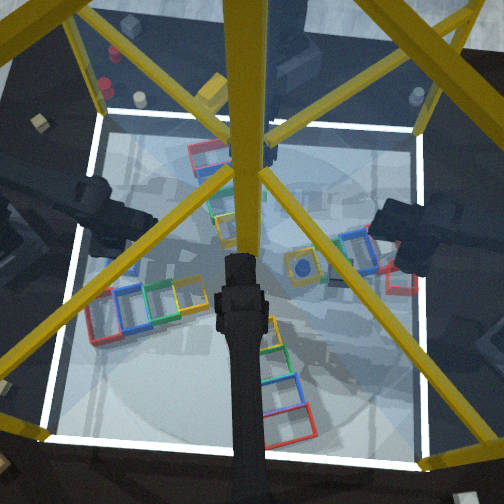

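Scene clock: 538.63 s.
Motor temperatures (°C, as the motors report them): arm1=[32 36 48 35 34 35] | arm2=[34 37 45 34 32 33] | arm3=[32 38 43 35 33 32] | arm4=[34 38 44 36 32 34]
arm1.joint_positions: joint1_rad=-1.124 joint2_rad=+1.163 joint3_rad=+1.021 joint4_rad=-1.409 joint5_rad=+0.010 joint6_rad=-0.006 gripper_m=+0.031
arm1.joint_status: all done
arm1.hand: x=+0.3249 y=+0.0106 z=+0.9408 quat_wxyz=(+0.002, -0.989, +0.145, +0.002) (m; scene frame)
arm2.joint_positions: joint1_rad=-0.772 joint2_rad=+1.534 joint3_rad=+1.159 joint4_rad=-1.206 joint5_rad=-0.002 joint6_rad=-0.079 gripper_m=+0.039
arm2.joint_status: not commanded
arm2.hand: x=-0.0280 y=+0.2024 z=+0.9423 quat_wxyz=(+0.004, -0.692, -0.722, +0.000) (m; scene frame)
arm3.joint_positions: joint1_rad=-0.996 joint2_rad=+1.260 joint3_rad=+0.888 joint4_rad=-1.204 joint5_rad=+0.013 joint6_rad=-0.163 gripper_m=+0.040
arm3.joint_status: not commanded
arm3.hand: x=-0.3060 y=-0.0395 z=+0.9259 quat_wxyz=(+0.010, +0.021, -1.000, +0.000) (m; scene frame)
arm4.joint_positions: joint1_rad=-0.574 joint2_rad=+1.536 joint3_rad=+1.308 joint4_rad=-1.227 joint5_rad=-0.007 joint6_rad=+0.105 gripper_m=+0.039
arm4.joint_status: not commanded
arm4.hand: x=-0.0042 y=-0.1593 z=+0.9320 quat_wxyz=(-0.032, +0.727, -0.684, -0.048) (m; scene frame)
wait: 1.50 s; at rest by 0.27 s
pictures: arm1_cam_wrist, arm2_cam_wrist, arm3_cam_wrist, arm4_cam_wrist, cam_corner, cam_top
Images, in order (width x height): arm1_cam_wrist 504x504, arm2_cam_wrist 504x504, arm3_cam_wrist 504x504, arm4_cam_wrist 504x504, cam_corner 504x504, cam_top 504x504.

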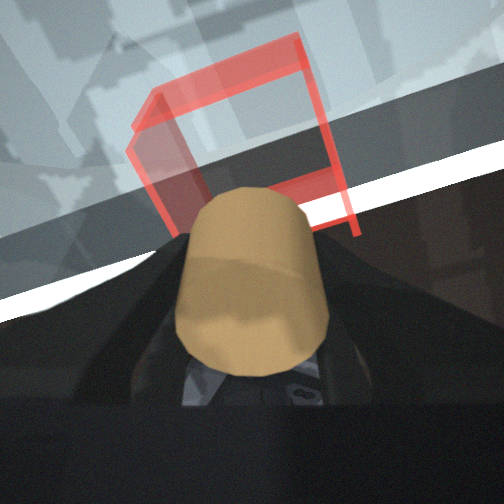

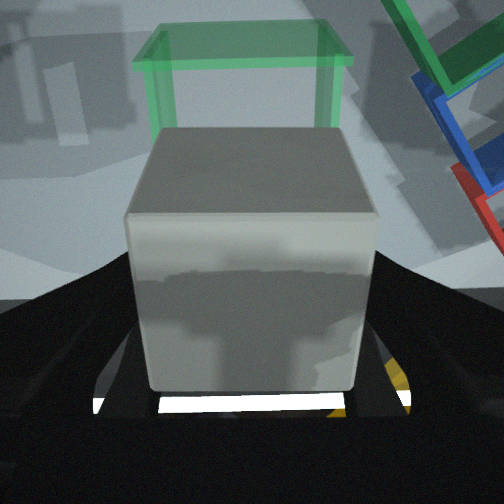

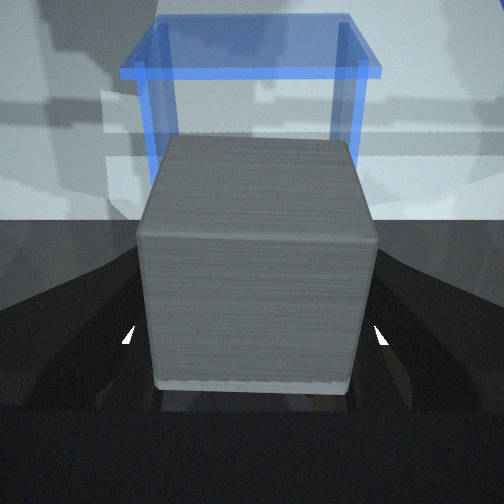

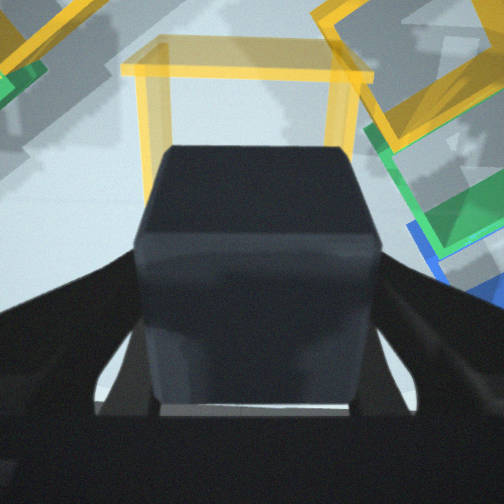

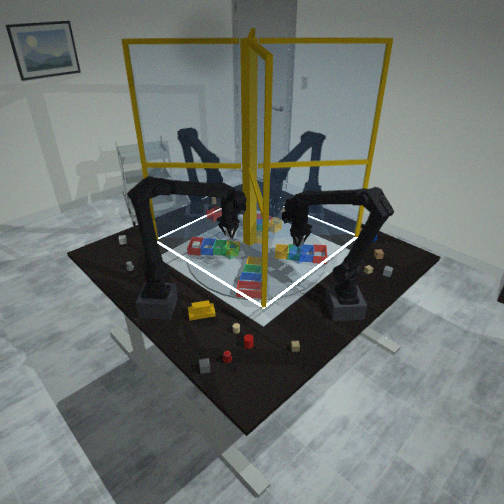

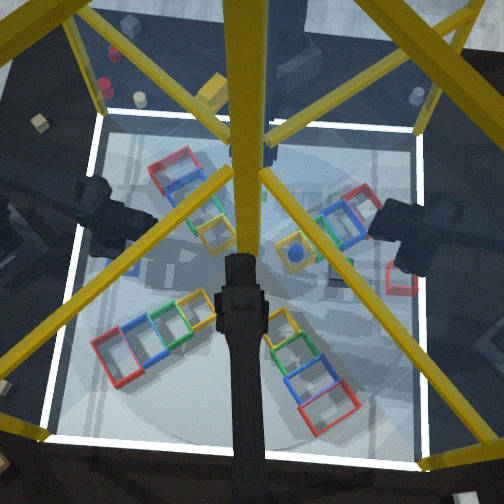

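Scene clock: 540.13 s.
Motor temperatures (°C, as the motors report them): arm1=[32 36 48 35 34 35] | arm2=[34 37 45 34 32 33] | arm3=[32 38 43 35 33 32] | arm4=[34 38 44 36 32 34]
arm1.joint_positions: joint1_rad=-1.124 joint2_rad=+1.163 joint3_rad=+1.021 joint4_rad=-1.409 joint5_rad=+0.010 joint6_rad=-0.006 gripper_m=+0.031
arm1.joint_status: all done
arm1.hand: x=+0.3249 y=+0.0106 z=+0.9408 quat_wxyz=(+0.002, -0.989, +0.145, +0.002) (m; scene frame)
arm2.joint_positions: joint1_rad=-0.772 joint2_rad=+1.534 joint3_rad=+1.159 joint4_rad=-1.206 joint5_rad=-0.002 joint6_rad=-0.079 gripper_m=+0.039
arm2.joint_status: not commanded
arm2.hand: x=-0.0280 y=+0.2024 z=+0.9423 quat_wxyz=(+0.004, -0.692, -0.722, +0.000) (m; scene frame)
arm3.joint_positions: joint1_rad=-0.996 joint2_rad=+1.260 joint3_rad=+0.888 joint4_rad=-1.204 joint5_rad=+0.013 joint6_rad=-0.163 gripper_m=+0.040
arm3.joint_status: not commanded
arm3.hand: x=-0.3060 y=-0.0395 z=+0.9259 quat_wxyz=(+0.010, +0.021, -1.000, +0.000) (m; scene frame)
arm4.joint_positions: joint1_rad=-0.574 joint2_rad=+1.536 joint3_rad=+1.308 joint4_rad=-1.227 joint5_rad=-0.007 joint6_rad=+0.105 gripper_m=+0.039
arm4.joint_status: not commanded
arm4.hand: x=-0.0042 y=-0.1593 z=+0.9320 quat_wxyz=(-0.032, +0.727, -0.684, -0.048) (m; scene frame)
wait: 1.50 s; at rest by 0.27 s
pictures: arm1_cam_wrist, arm2_cam_wrist, arm3_cam_wrist, arm4_cam_wrist, cam_corner, cam_top
Images, in order (width x height): arm1_cam_wrist 504x504, arm2_cam_wrist 504x504, arm3_cam_wrist 504x504, arm4_cam_wrist 504x504, cam_corner 504x504, cam_top 504x504.

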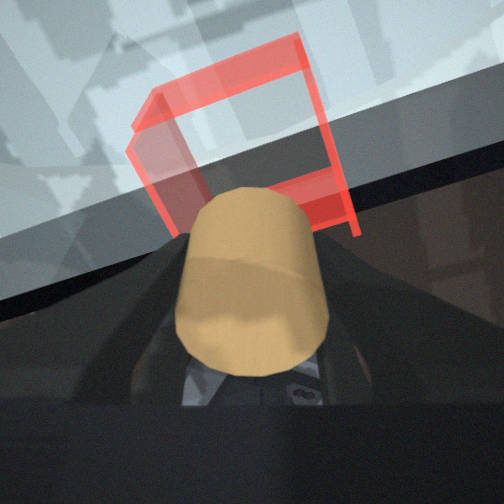

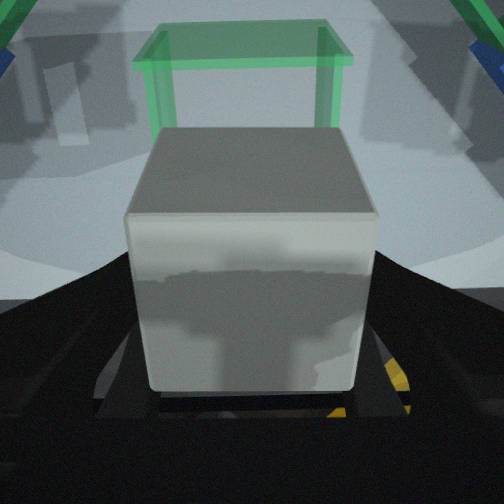

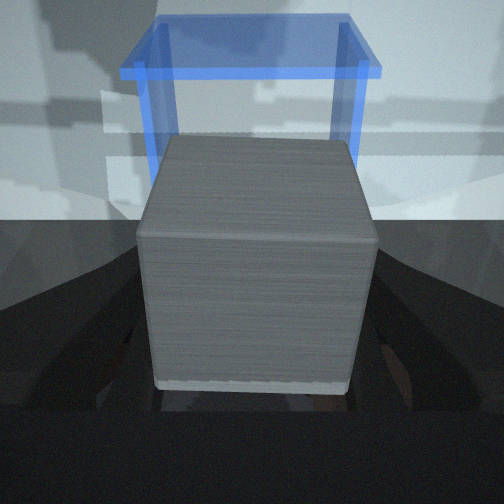

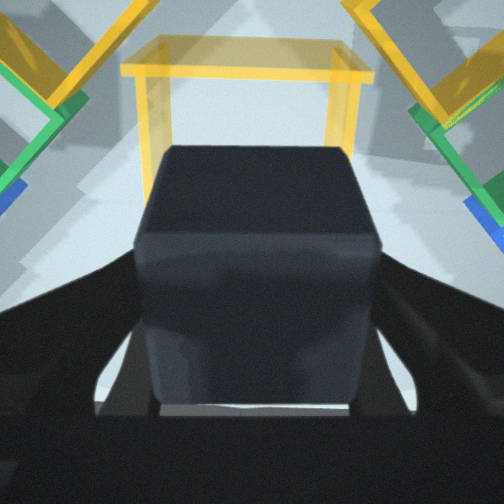

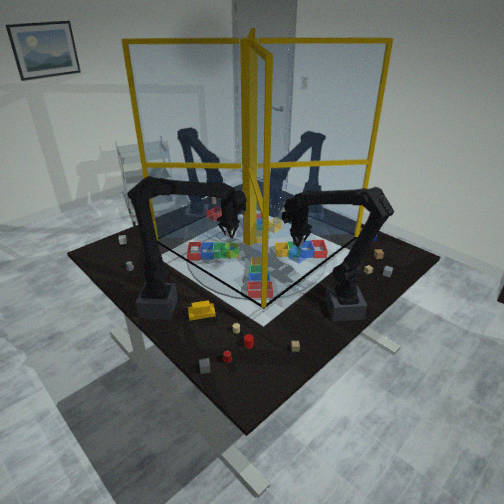

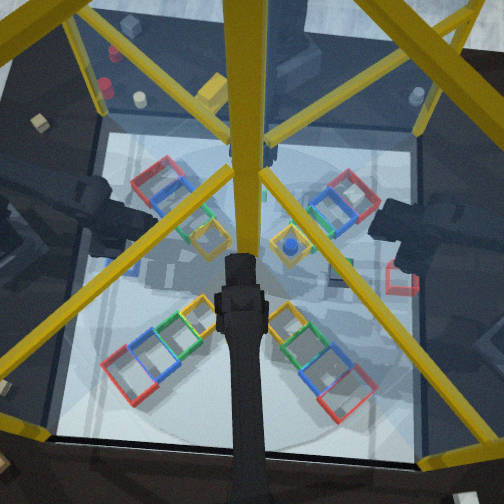

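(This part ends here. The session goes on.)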